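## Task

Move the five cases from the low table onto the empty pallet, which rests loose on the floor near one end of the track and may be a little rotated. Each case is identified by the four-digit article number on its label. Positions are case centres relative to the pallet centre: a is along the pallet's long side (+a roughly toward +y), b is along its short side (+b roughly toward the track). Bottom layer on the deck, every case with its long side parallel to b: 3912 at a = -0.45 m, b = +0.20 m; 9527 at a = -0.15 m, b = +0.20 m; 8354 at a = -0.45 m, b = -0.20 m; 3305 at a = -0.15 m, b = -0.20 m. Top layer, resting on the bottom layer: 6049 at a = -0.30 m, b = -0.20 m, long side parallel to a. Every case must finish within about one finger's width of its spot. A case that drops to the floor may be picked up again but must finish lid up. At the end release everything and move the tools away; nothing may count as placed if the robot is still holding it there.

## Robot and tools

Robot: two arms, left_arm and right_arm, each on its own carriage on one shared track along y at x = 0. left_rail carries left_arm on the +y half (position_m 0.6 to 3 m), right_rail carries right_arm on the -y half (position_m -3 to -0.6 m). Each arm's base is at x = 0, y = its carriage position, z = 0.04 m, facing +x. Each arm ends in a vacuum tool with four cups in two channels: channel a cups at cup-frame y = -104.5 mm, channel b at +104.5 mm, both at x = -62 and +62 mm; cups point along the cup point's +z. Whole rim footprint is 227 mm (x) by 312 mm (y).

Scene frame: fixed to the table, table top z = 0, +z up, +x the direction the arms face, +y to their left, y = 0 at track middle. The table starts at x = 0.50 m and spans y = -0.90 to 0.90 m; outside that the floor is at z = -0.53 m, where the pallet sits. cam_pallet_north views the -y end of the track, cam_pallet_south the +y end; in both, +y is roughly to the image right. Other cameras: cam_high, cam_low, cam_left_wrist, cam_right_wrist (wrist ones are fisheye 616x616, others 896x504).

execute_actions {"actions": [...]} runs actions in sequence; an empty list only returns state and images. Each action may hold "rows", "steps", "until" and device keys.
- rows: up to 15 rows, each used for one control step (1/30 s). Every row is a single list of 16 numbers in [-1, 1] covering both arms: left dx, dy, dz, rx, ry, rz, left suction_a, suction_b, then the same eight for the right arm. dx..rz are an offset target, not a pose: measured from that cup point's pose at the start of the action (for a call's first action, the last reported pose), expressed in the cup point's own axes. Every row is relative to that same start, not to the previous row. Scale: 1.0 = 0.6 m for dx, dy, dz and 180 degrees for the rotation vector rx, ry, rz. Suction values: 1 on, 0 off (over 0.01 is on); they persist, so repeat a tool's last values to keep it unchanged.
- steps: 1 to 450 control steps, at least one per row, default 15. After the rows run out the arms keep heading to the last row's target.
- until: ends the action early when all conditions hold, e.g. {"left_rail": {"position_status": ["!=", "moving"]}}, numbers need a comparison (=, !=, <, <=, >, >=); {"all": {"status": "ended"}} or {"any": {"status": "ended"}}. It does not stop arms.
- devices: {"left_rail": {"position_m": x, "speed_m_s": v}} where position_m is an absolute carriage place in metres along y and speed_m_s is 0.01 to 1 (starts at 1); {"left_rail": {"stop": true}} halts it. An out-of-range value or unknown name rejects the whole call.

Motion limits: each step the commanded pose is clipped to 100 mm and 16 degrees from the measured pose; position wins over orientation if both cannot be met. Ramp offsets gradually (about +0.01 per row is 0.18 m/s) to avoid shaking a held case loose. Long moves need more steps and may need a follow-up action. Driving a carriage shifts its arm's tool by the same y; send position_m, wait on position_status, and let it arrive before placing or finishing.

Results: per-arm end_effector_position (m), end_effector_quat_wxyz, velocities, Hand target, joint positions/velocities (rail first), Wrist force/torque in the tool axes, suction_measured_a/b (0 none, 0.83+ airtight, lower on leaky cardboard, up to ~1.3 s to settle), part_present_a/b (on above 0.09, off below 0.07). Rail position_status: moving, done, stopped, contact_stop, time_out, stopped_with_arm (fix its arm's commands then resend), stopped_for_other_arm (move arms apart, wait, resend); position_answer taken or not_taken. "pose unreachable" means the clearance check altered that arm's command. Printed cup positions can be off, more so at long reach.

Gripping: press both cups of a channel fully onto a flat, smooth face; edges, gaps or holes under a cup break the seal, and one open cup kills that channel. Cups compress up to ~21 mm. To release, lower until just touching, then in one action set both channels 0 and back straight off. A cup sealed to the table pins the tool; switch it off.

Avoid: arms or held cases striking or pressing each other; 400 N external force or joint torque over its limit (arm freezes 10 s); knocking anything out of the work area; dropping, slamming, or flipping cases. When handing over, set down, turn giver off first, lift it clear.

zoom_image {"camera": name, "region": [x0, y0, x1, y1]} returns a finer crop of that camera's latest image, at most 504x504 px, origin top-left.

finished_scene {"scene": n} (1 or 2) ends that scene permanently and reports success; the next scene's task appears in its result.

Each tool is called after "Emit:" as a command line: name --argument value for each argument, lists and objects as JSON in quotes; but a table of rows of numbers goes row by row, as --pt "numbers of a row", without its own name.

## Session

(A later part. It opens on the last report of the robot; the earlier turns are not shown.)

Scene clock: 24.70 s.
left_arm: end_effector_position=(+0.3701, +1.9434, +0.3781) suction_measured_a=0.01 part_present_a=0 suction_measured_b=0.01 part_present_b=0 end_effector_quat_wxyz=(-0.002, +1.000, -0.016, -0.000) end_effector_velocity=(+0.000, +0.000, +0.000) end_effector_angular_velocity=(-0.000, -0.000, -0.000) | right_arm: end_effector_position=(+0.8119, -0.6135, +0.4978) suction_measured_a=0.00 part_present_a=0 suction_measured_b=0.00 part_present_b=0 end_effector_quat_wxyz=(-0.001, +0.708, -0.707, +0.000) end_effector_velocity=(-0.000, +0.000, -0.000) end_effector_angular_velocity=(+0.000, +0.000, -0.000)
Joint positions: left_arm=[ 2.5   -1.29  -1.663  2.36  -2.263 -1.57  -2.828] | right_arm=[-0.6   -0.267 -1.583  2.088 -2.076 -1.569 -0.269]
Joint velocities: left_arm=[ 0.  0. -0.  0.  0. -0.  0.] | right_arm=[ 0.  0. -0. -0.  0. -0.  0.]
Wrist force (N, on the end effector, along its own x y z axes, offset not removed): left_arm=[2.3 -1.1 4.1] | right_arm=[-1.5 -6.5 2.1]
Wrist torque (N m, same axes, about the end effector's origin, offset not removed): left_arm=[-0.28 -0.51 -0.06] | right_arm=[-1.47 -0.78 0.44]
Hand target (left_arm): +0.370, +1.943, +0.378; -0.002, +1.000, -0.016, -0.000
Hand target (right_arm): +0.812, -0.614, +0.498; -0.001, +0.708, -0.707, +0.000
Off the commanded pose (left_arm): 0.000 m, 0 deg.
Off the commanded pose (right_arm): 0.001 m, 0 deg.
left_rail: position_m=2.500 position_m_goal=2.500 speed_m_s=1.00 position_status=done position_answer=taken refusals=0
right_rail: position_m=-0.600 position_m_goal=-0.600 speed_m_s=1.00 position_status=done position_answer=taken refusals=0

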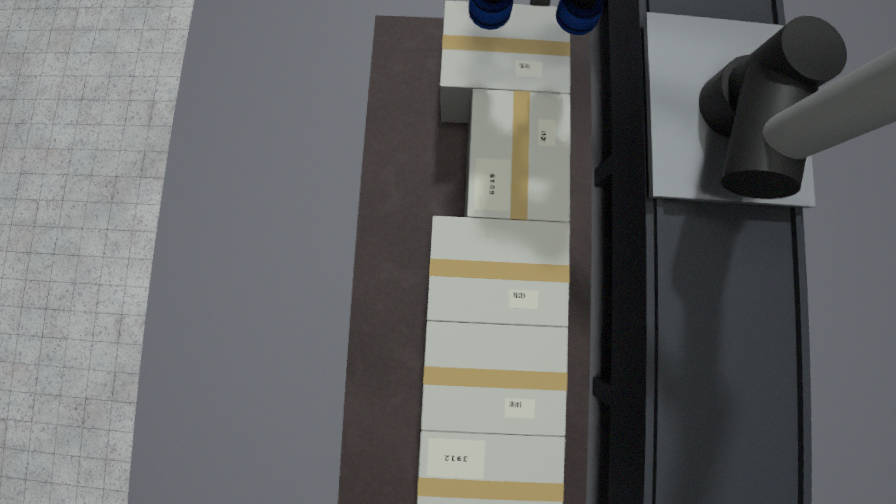

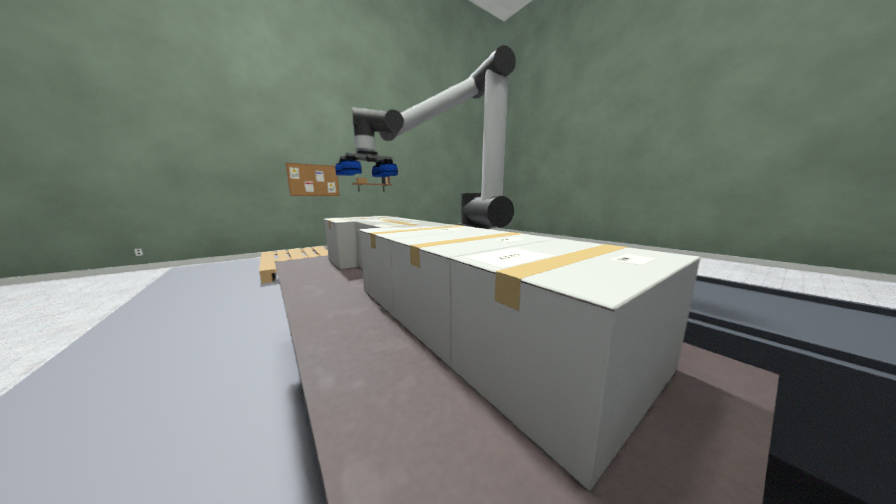

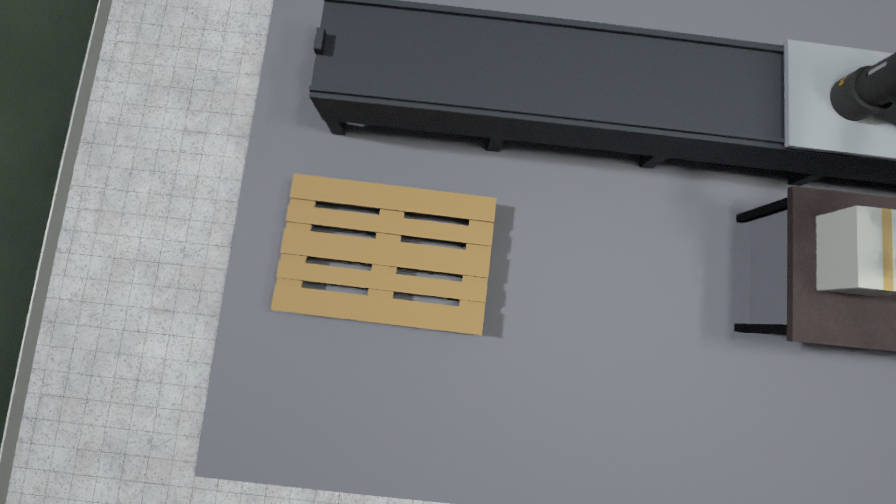

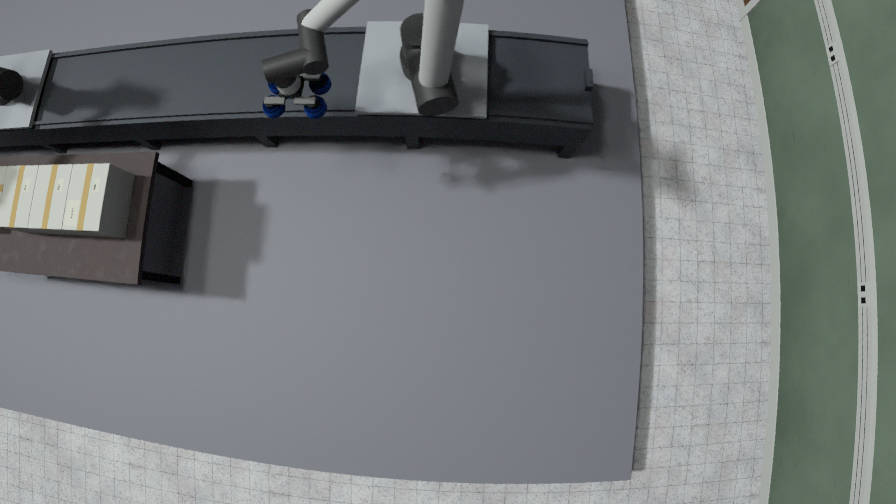

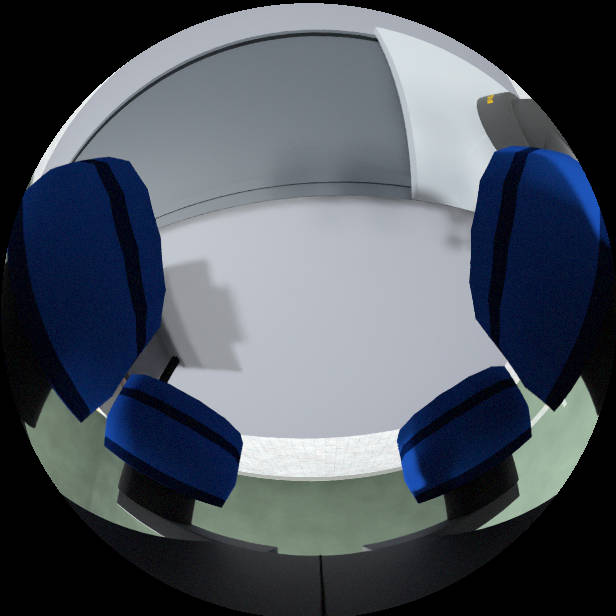

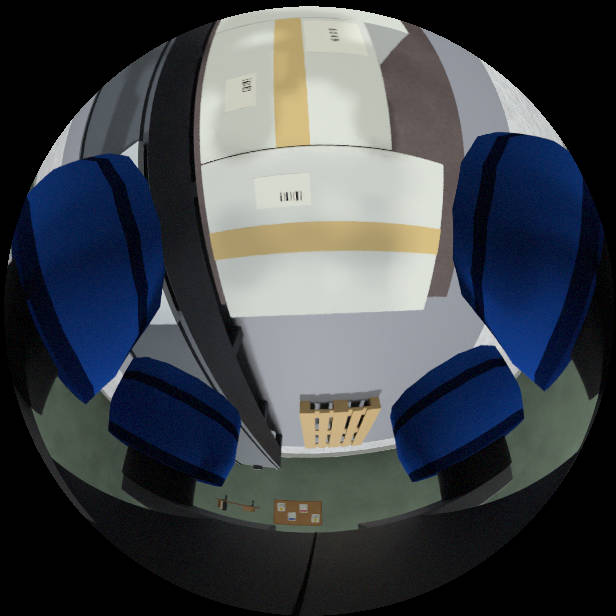

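Emit:
execute_actions --actions '[{"rows":[[0,0,0,0,0,0,0,0,0.012,-0.045,0,0,0,0,0,0]],"steps":20}]'

Emit:
zoom_image --camera "cam_right_wrist" --region '[184,130,436,330]'

Emit:
execute_actions --actions '[{"rows":[[0,0,0,0,0,0,0,0,0,0,0,0,0,0.999,0,0]],"steps":95}]'

Emit:
zoom_image --camera "cam_right_wrist" --region '[184,130,436,330]'

Scene clock: 30.33 s.
left_arm: end_effector_position=(+0.3701, +1.9434, +0.3781) suction_measured_a=0.01 part_present_a=0 suction_measured_b=0.01 part_present_b=0 end_effector_quat_wxyz=(-0.002, +1.000, -0.016, -0.000) end_effector_velocity=(+0.000, -0.000, -0.000) end_effector_angular_velocity=(+0.000, -0.000, -0.000) | right_arm: end_effector_position=(+0.8386, -0.6207, +0.4978) suction_measured_a=0.00 part_present_a=0 suction_measured_b=0.00 part_present_b=0 end_effector_quat_wxyz=(-0.001, +0.708, -0.707, +0.000) end_effector_velocity=(+0.002, -0.000, -0.000) end_effector_angular_velocity=(+0.000, +0.001, +0.000)
Joint positions: left_arm=[ 2.5   -1.29  -1.663  2.36  -2.263 -1.57  -2.828] | right_arm=[-0.6   -0.267 -1.551  2.056 -2.076 -1.569 -0.268]
Joint velocities: left_arm=[ 0. -0.  0.  0. -0.  0.  0.] | right_arm=[ 0.     0.     0.002 -0.002  0.001 -0.     0.   ]
Wrist force (N, on the end effector, along its own x y z axes, offset not removed): left_arm=[0.1 -1.1 -1.8] | right_arm=[-0.3 -13.8 0.9]
Wrist torque (N m, same axes, about the end effector's origin, offset not removed): left_arm=[-0.35 -0.06 0.02] | right_arm=[-2.66 -0.89 0.30]
Hand target (left_arm): +0.370, +1.943, +0.378; -0.002, +1.000, -0.016, -0.000
Hand target (right_arm): +0.839, -0.621, +0.498; -0.001, +0.708, -0.707, +0.000
Off the commanded pose (left_arm): 0.000 m, 0 deg.
Off the commanded pose (right_arm): 0.000 m, 0 deg.
left_rail: position_m=2.500 position_m_goal=2.500 speed_m_s=1.00 position_status=done position_answer=taken refusals=0
right_rail: position_m=-0.600 position_m_goal=-0.600 speed_m_s=1.00 position_status=done position_answer=taken refusals=0

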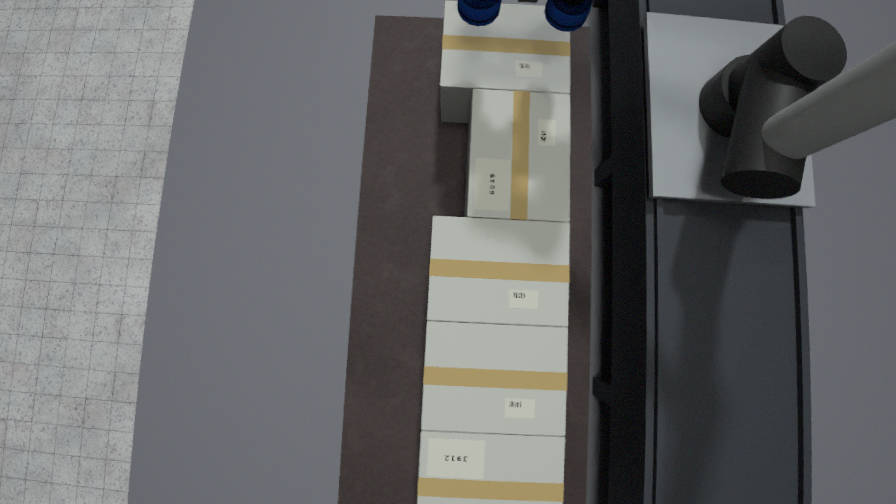

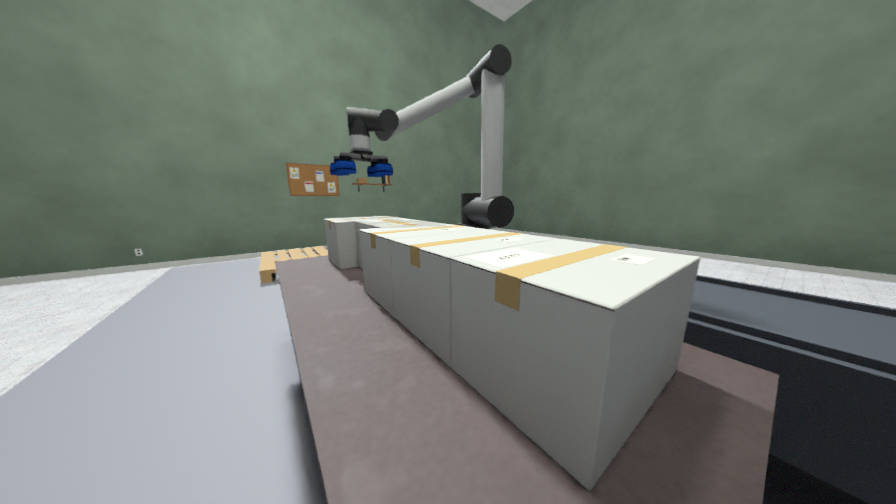

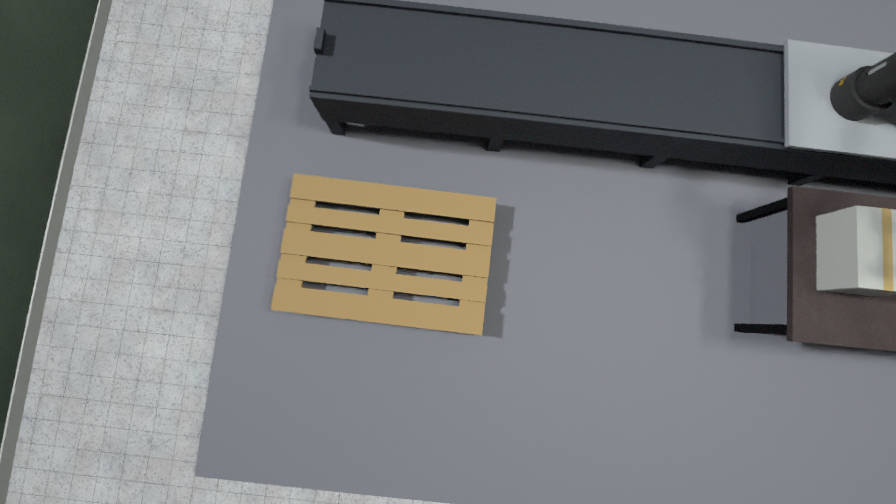

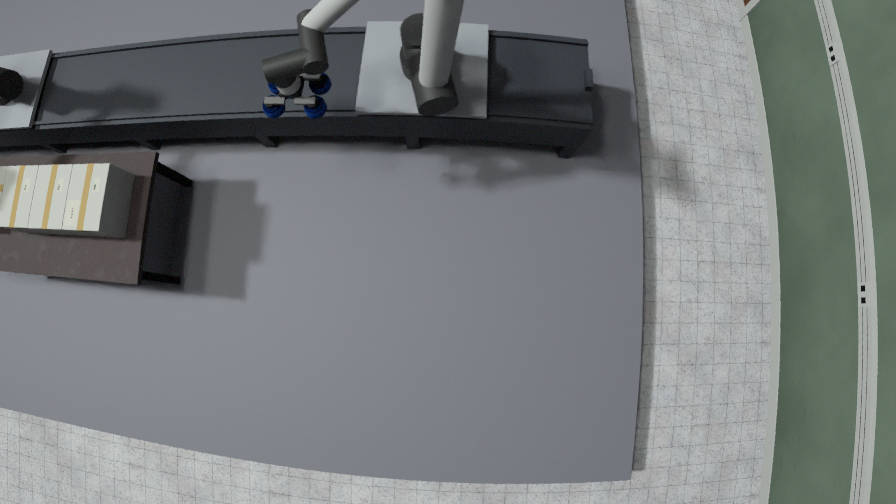

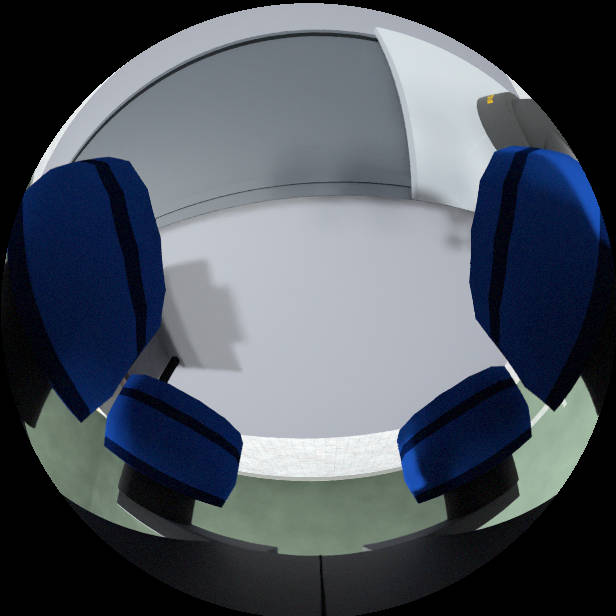

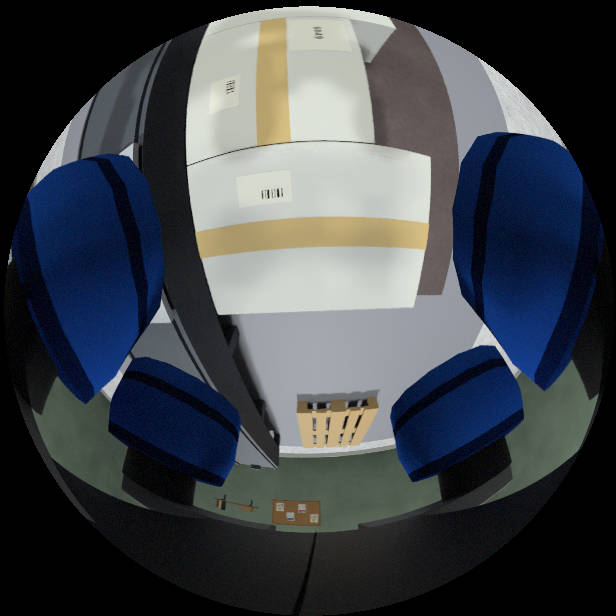

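Region (184, 130, 436, 330) of cam_right_wrist's 616x616 image, scaled by 2.000, with more detail than that image has; it fills the top 400 rows of this view, and the rest is white.

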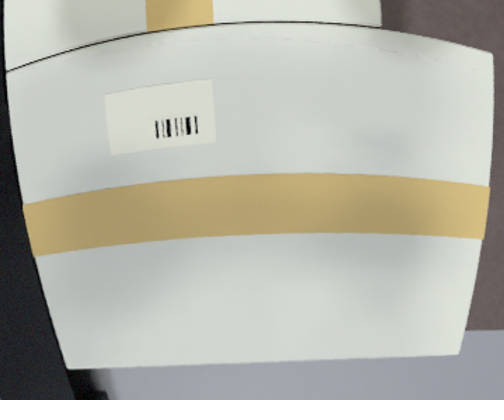

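Scene clock: 33.50 s.
left_arm: end_effector_position=(+0.3701, +1.9434, +0.3781) suction_measured_a=0.01 part_present_a=0 suction_measured_b=0.01 part_present_b=0 end_effector_quat_wxyz=(-0.002, +1.000, -0.016, -0.000) end_effector_velocity=(-0.000, +0.000, +0.000) end_effector_angular_velocity=(+0.000, -0.000, +0.000) | right_arm: end_effector_position=(+0.8386, -0.6207, +0.4978) suction_measured_a=0.00 part_present_a=0 suction_measured_b=0.00 part_present_b=0 end_effector_quat_wxyz=(+0.000, +0.705, +0.709, +0.001) end_effector_velocity=(+0.000, +0.000, -0.000) end_effector_angular_velocity=(-0.001, +0.001, -0.009)
Joint positions: left_arm=[ 2.5   -1.29  -1.663  2.36  -2.263 -1.57  -2.828] | right_arm=[-0.6   -0.267 -1.551  2.056 -2.077 -1.569  2.869]
Joint velocities: left_arm=[ 0. -0. -0.  0.  0.  0. -0.] | right_arm=[ 0.     0.001  0.    -0.     0.001 -0.001  0.009]
Wrist force (N, on the end effector, along its own x y z axes, offset not removed): left_arm=[-0.5 0.2 5.8] | right_arm=[5.5 -6.3 8.7]
Wrist torque (N m, same axes, about the end effector's origin, offset not removed): left_arm=[-0.10 -0.01 -0.02] | right_arm=[-1.27 -1.79 0.25]
Hand target (left_arm): +0.370, +1.943, +0.378; -0.002, +1.000, -0.016, -0.000
Hand target (right_arm): +0.839, -0.621, +0.498; +0.000, +0.706, +0.709, +0.001
Off the commanded pose (left_arm): 0.000 m, 0 deg.
Off the commanded pose (right_arm): 0.000 m, 0 deg.
left_rail: position_m=2.500 position_m_goal=2.500 speed_m_s=1.00 position_status=done position_answer=taken refusals=0
right_rail: position_m=-0.600 position_m_goal=-0.600 speed_m_s=1.00 position_status=done position_answer=taken refusals=0

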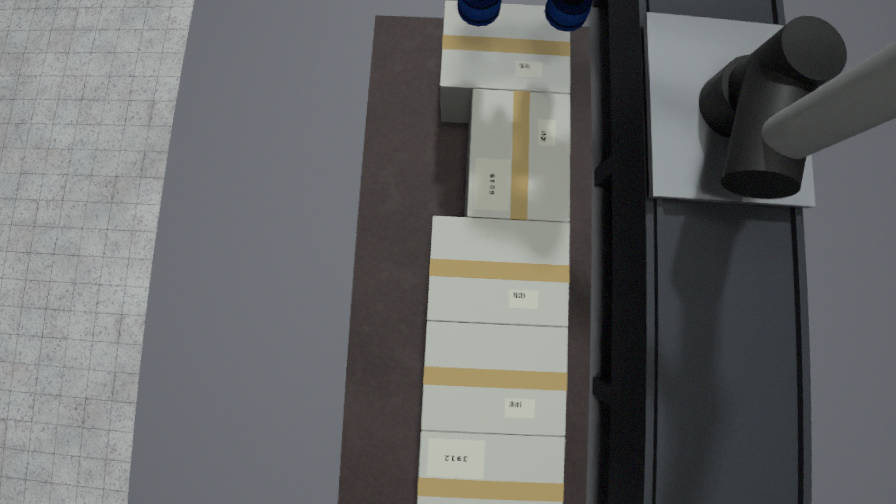

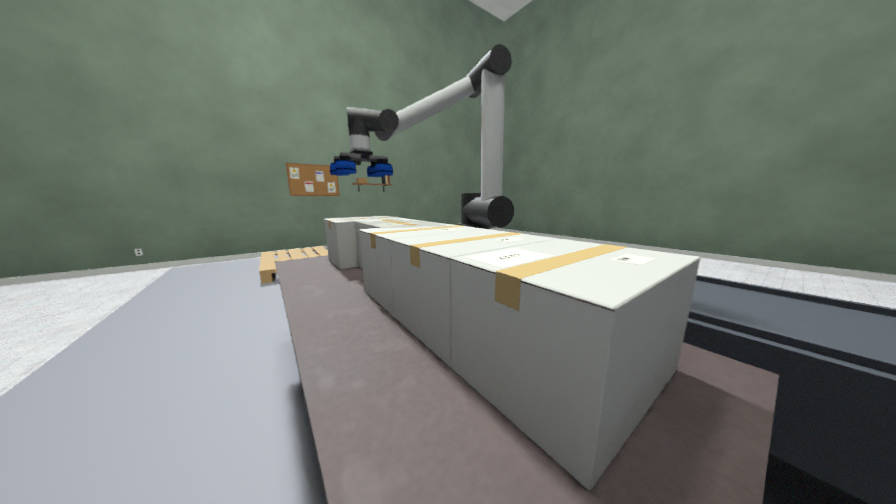

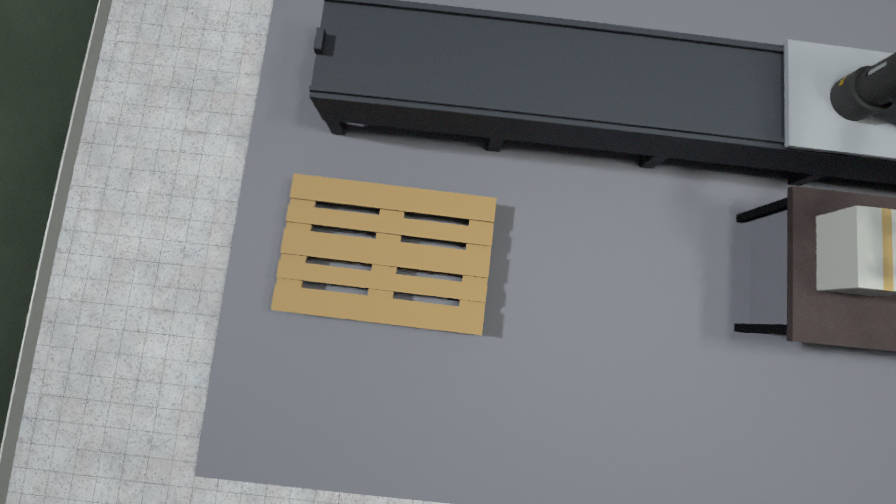

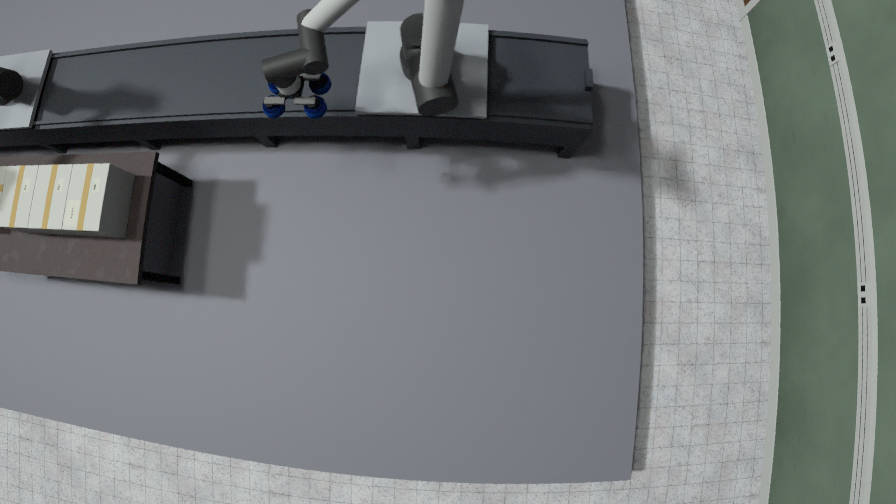

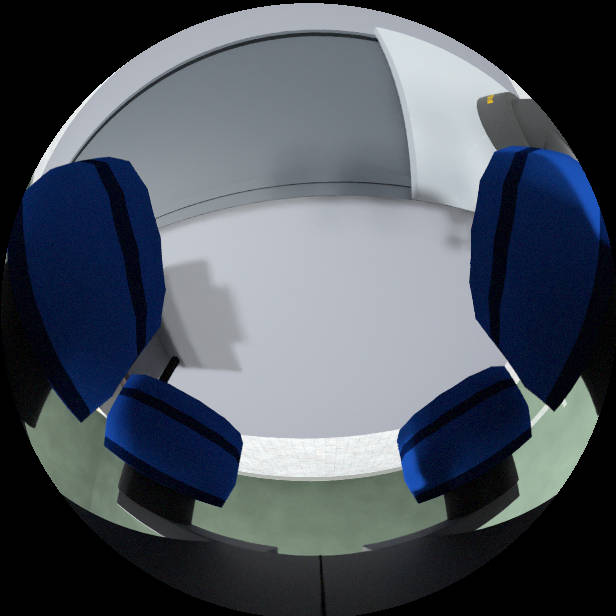

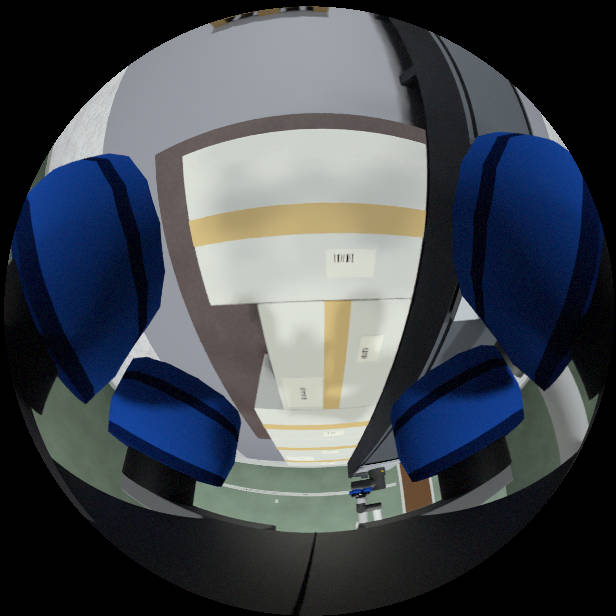

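Region (184, 130, 436, 330) of cam_right_wrist's 616x616 image, scaled by 2.000, with more detail than that image has; it fills the top 400 rows of this view, and the rest is white.

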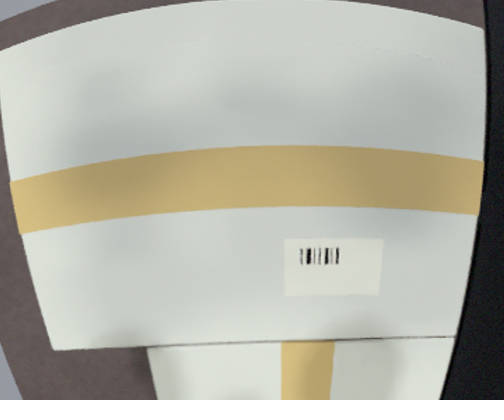

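Emit:
execute_actions --actions '[{"rows":[[0,0,0,0,0,0,0,0,-0.018,0.006,0.425,0,0,0.001,0,0]],"steps":40}]'

Scene clock: 46.83 s.
left_arm: end_effector_position=(+0.3701, +1.9434, +0.3781) suction_measured_a=0.01 part_present_a=0 suction_measured_b=0.01 part_present_b=0 end_effector_quat_wxyz=(-0.002, +1.000, -0.016, -0.000) end_effector_velocity=(-0.000, +0.000, +0.000) end_effector_angular_velocity=(-0.000, +0.000, +0.000) | right_arm: end_effector_position=(+0.8423, -0.6314, +0.2429) suction_measured_a=0.00 part_present_a=0 suction_measured_b=0.00 part_present_b=0 end_effector_quat_wxyz=(+0.000, +0.706, +0.708, +0.001) end_effector_velocity=(+0.000, -0.000, -0.001) end_effector_angular_velocity=(+0.000, +0.000, +0.000)
Joint positions: left_arm=[ 2.5   -1.29  -1.663  2.36  -2.263 -1.57  -2.828] | right_arm=[-0.6   -0.279 -1.316  2.236 -2.492 -1.569  2.861]
Joint velocities: left_arm=[ 0.  0. -0.  0.  0. -0.  0.] | right_arm=[ 0.     0.     0.001  0.    -0.001  0.     0.   ]
Wrist force (N, on the end effector, along its own x y z axes, offset not removed): left_arm=[1.0 -2.0 0.5] | right_arm=[28.1 -79.4 -103.5]
Wrist torque (N m, same axes, about the end effector's origin, offset not removed): left_arm=[-0.43 -0.33 0.01] | right_arm=[-3.47 -2.58 0.07]
Hand target (left_arm): +0.370, +1.943, +0.378; -0.002, +1.000, -0.016, -0.000
Hand target (right_arm): +0.842, -0.631, +0.243; +0.000, +0.706, +0.708, +0.001
Off the commanded pose (left_arm): 0.000 m, 0 deg.
Off the commanded pose (right_arm): 0.001 m, 0 deg.
left_rail: position_m=2.500 position_m_goal=2.500 speed_m_s=1.00 position_status=done position_answer=taken refusals=0
right_rail: position_m=-0.600 position_m_goal=-0.600 speed_m_s=1.00 position_status=done position_answer=taken refusals=0

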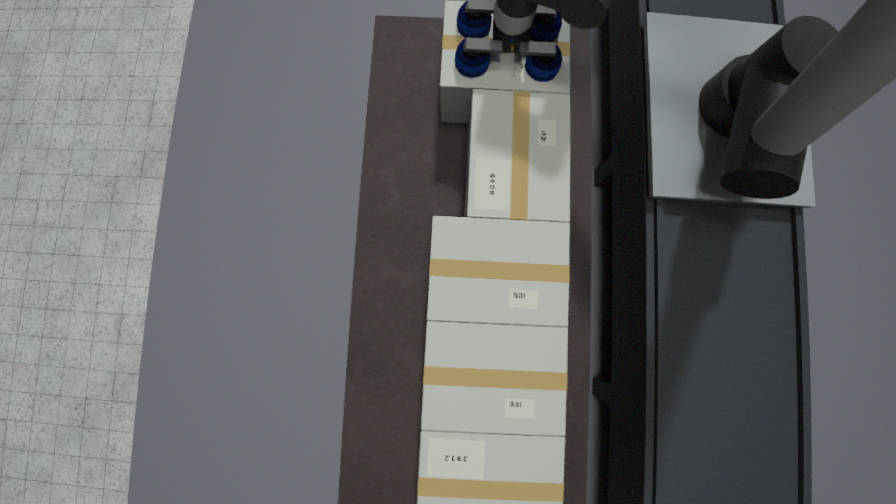

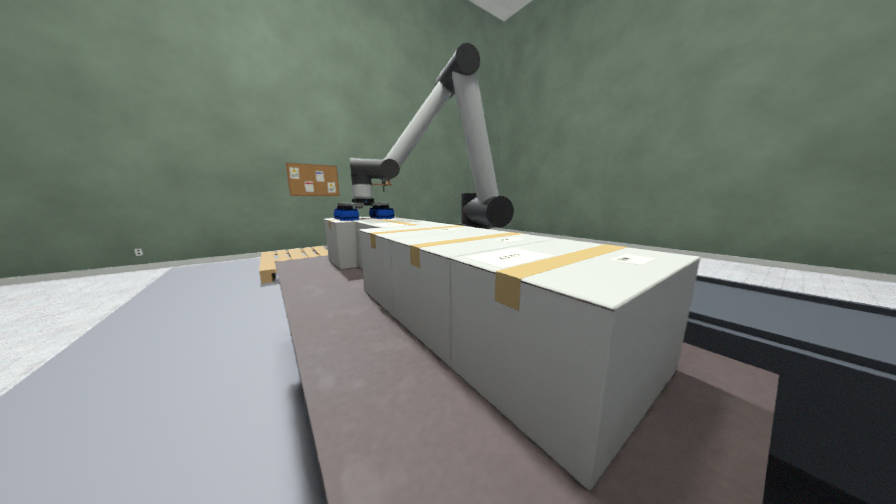

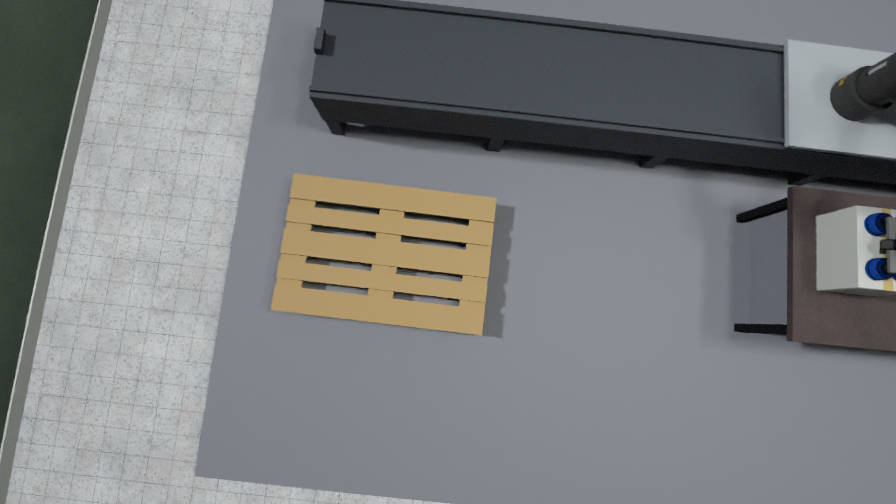

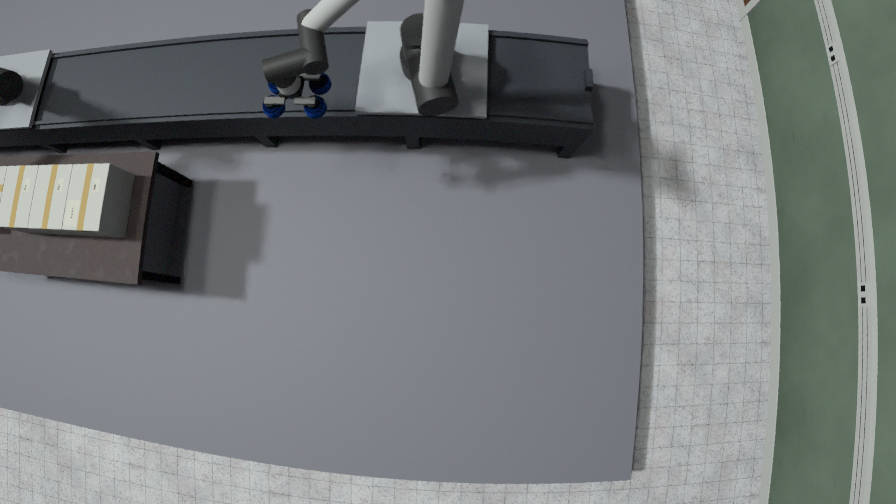

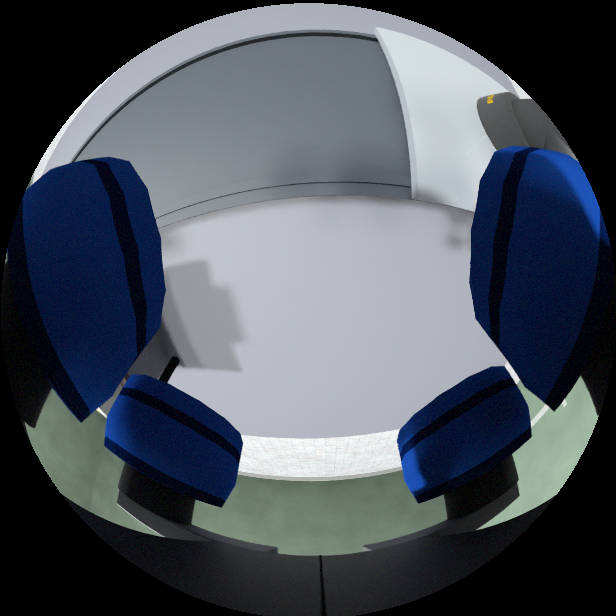

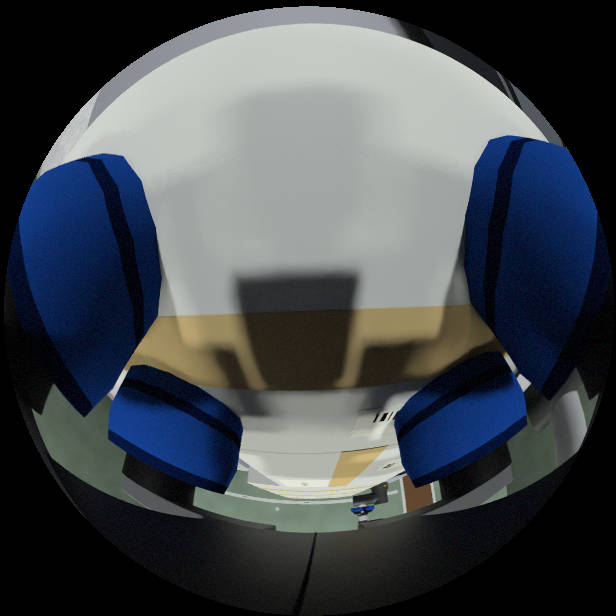

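Emit:
execute_actions --actions '[{"rows":[[0,0,0,0,0,0,0,0,0,0,0.01,0,0,0,1,1]],"steps":30},{"rows":[[0,0,0,0,0,0,0,0,-0.02,0,-0.1,0,0,0,1,1]],"steps":18},{"steps":28,"right_rail":{"position_m":-3}},{"rows":[[0,0,0,0,0,0,0,0,-0.688,0.625,0.65,0,0,0.005,1,1]],"steps":68}]'

Scene clock: 56.97 s.
left_arm: end_effector_position=(+0.3701, +1.9434, +0.3781) suction_measured_a=0.01 part_present_a=0 suction_measured_b=0.01 part_present_b=0 end_effector_quat_wxyz=(-0.002, +1.000, -0.016, -0.000) end_effector_velocity=(+0.000, +0.000, -0.000) end_effector_angular_velocity=(+0.000, -0.000, -0.000) | right_arm: end_effector_position=(+1.2178, -3.4558, -0.0932) suction_measured_a=0.89 part_present_a=1 suction_measured_b=0.89 part_present_b=1 end_effector_quat_wxyz=(+0.000, +0.712, +0.702, +0.001) end_effector_velocity=(+0.001, -0.001, -0.000) end_effector_angular_velocity=(-0.000, -0.000, -0.000)
Joint positions: left_arm=[ 2.5   -1.29  -1.663  2.36  -2.263 -1.57  -2.828] | right_arm=[-3.    -0.514 -0.63   1.572 -2.514 -1.569  2.641]
Joint velocities: left_arm=[ 0.  0.  0.  0. -0.  0.  0.] | right_arm=[ 0.     0.     0.001 -0.002  0.    -0.     0.   ]
Wrist force (N, on the end effector, along its own x y z axes, offset not removed): left_arm=[1.2 2.2 3.4] | right_arm=[5.5 -8.5 -11.9]
Wrist torque (N m, same axes, about the end effector's origin, offset not removed): left_arm=[0.10 -0.47 0.01] | right_arm=[0.91 -0.97 0.36]
Hand target (left_arm): +0.370, +1.943, +0.378; -0.002, +1.000, -0.016, -0.000
Hand target (right_arm): +1.218, -3.456, -0.093; +0.000, +0.712, +0.702, +0.001
Off the commanded pose (left_arm): 0.000 m, 0 deg.
Off the commanded pose (right_arm): 0.001 m, 0 deg.
left_rail: position_m=2.500 position_m_goal=2.500 speed_m_s=1.00 position_status=done position_answer=taken refusals=0
right_rail: position_m=-3.000 position_m_goal=-3.000 speed_m_s=1.00 position_status=done position_answer=taken refusals=0

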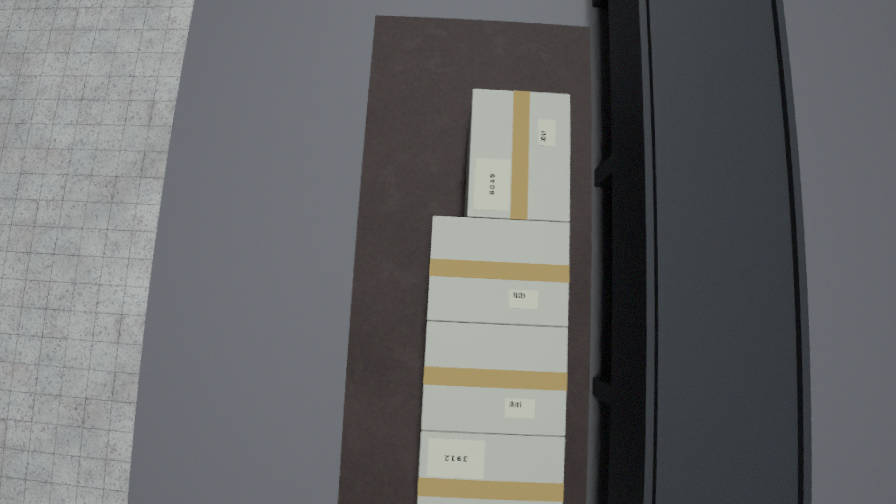

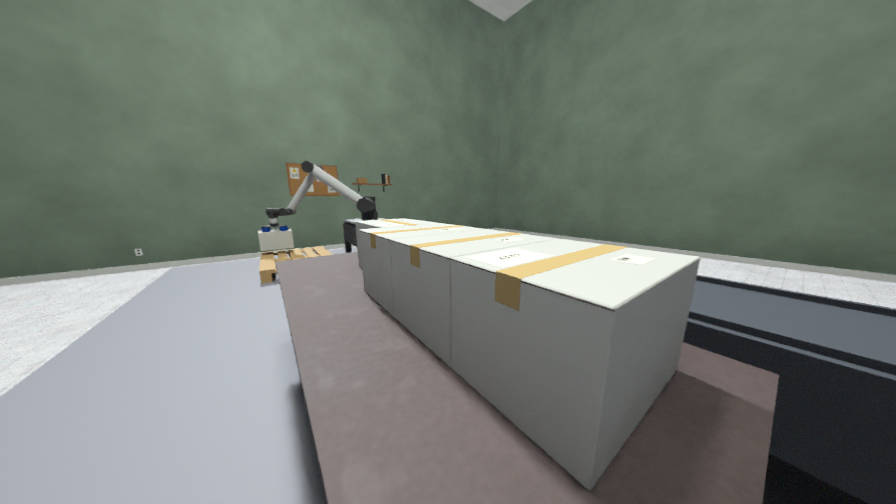

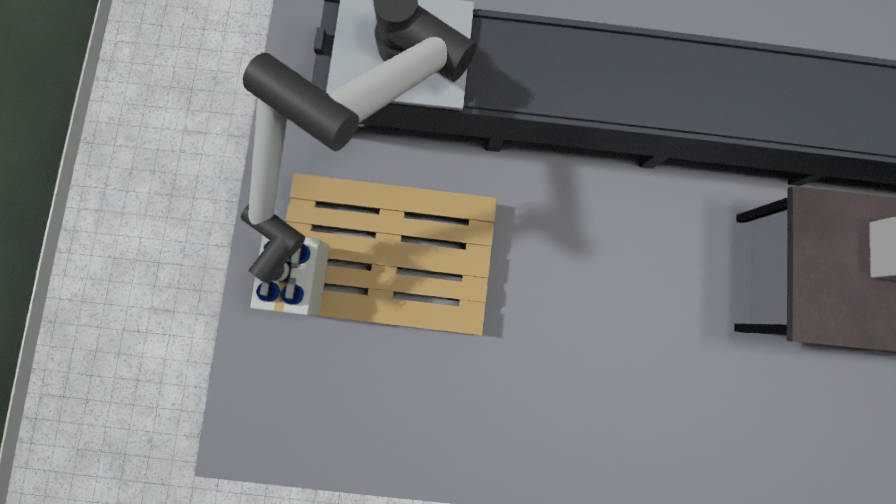

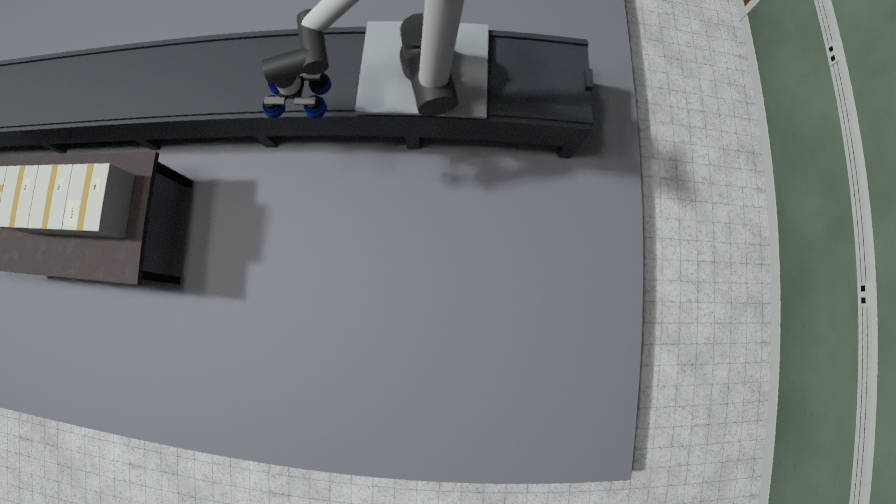

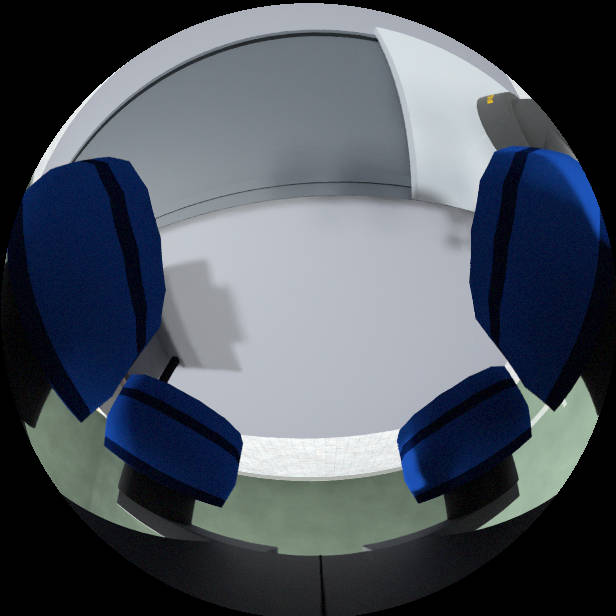

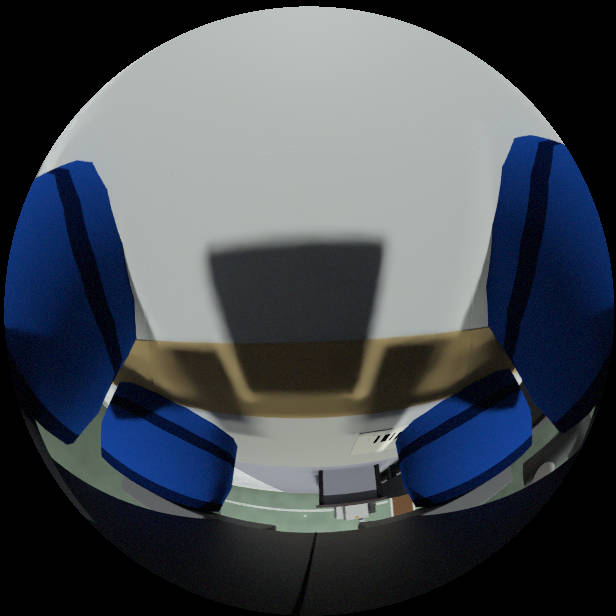

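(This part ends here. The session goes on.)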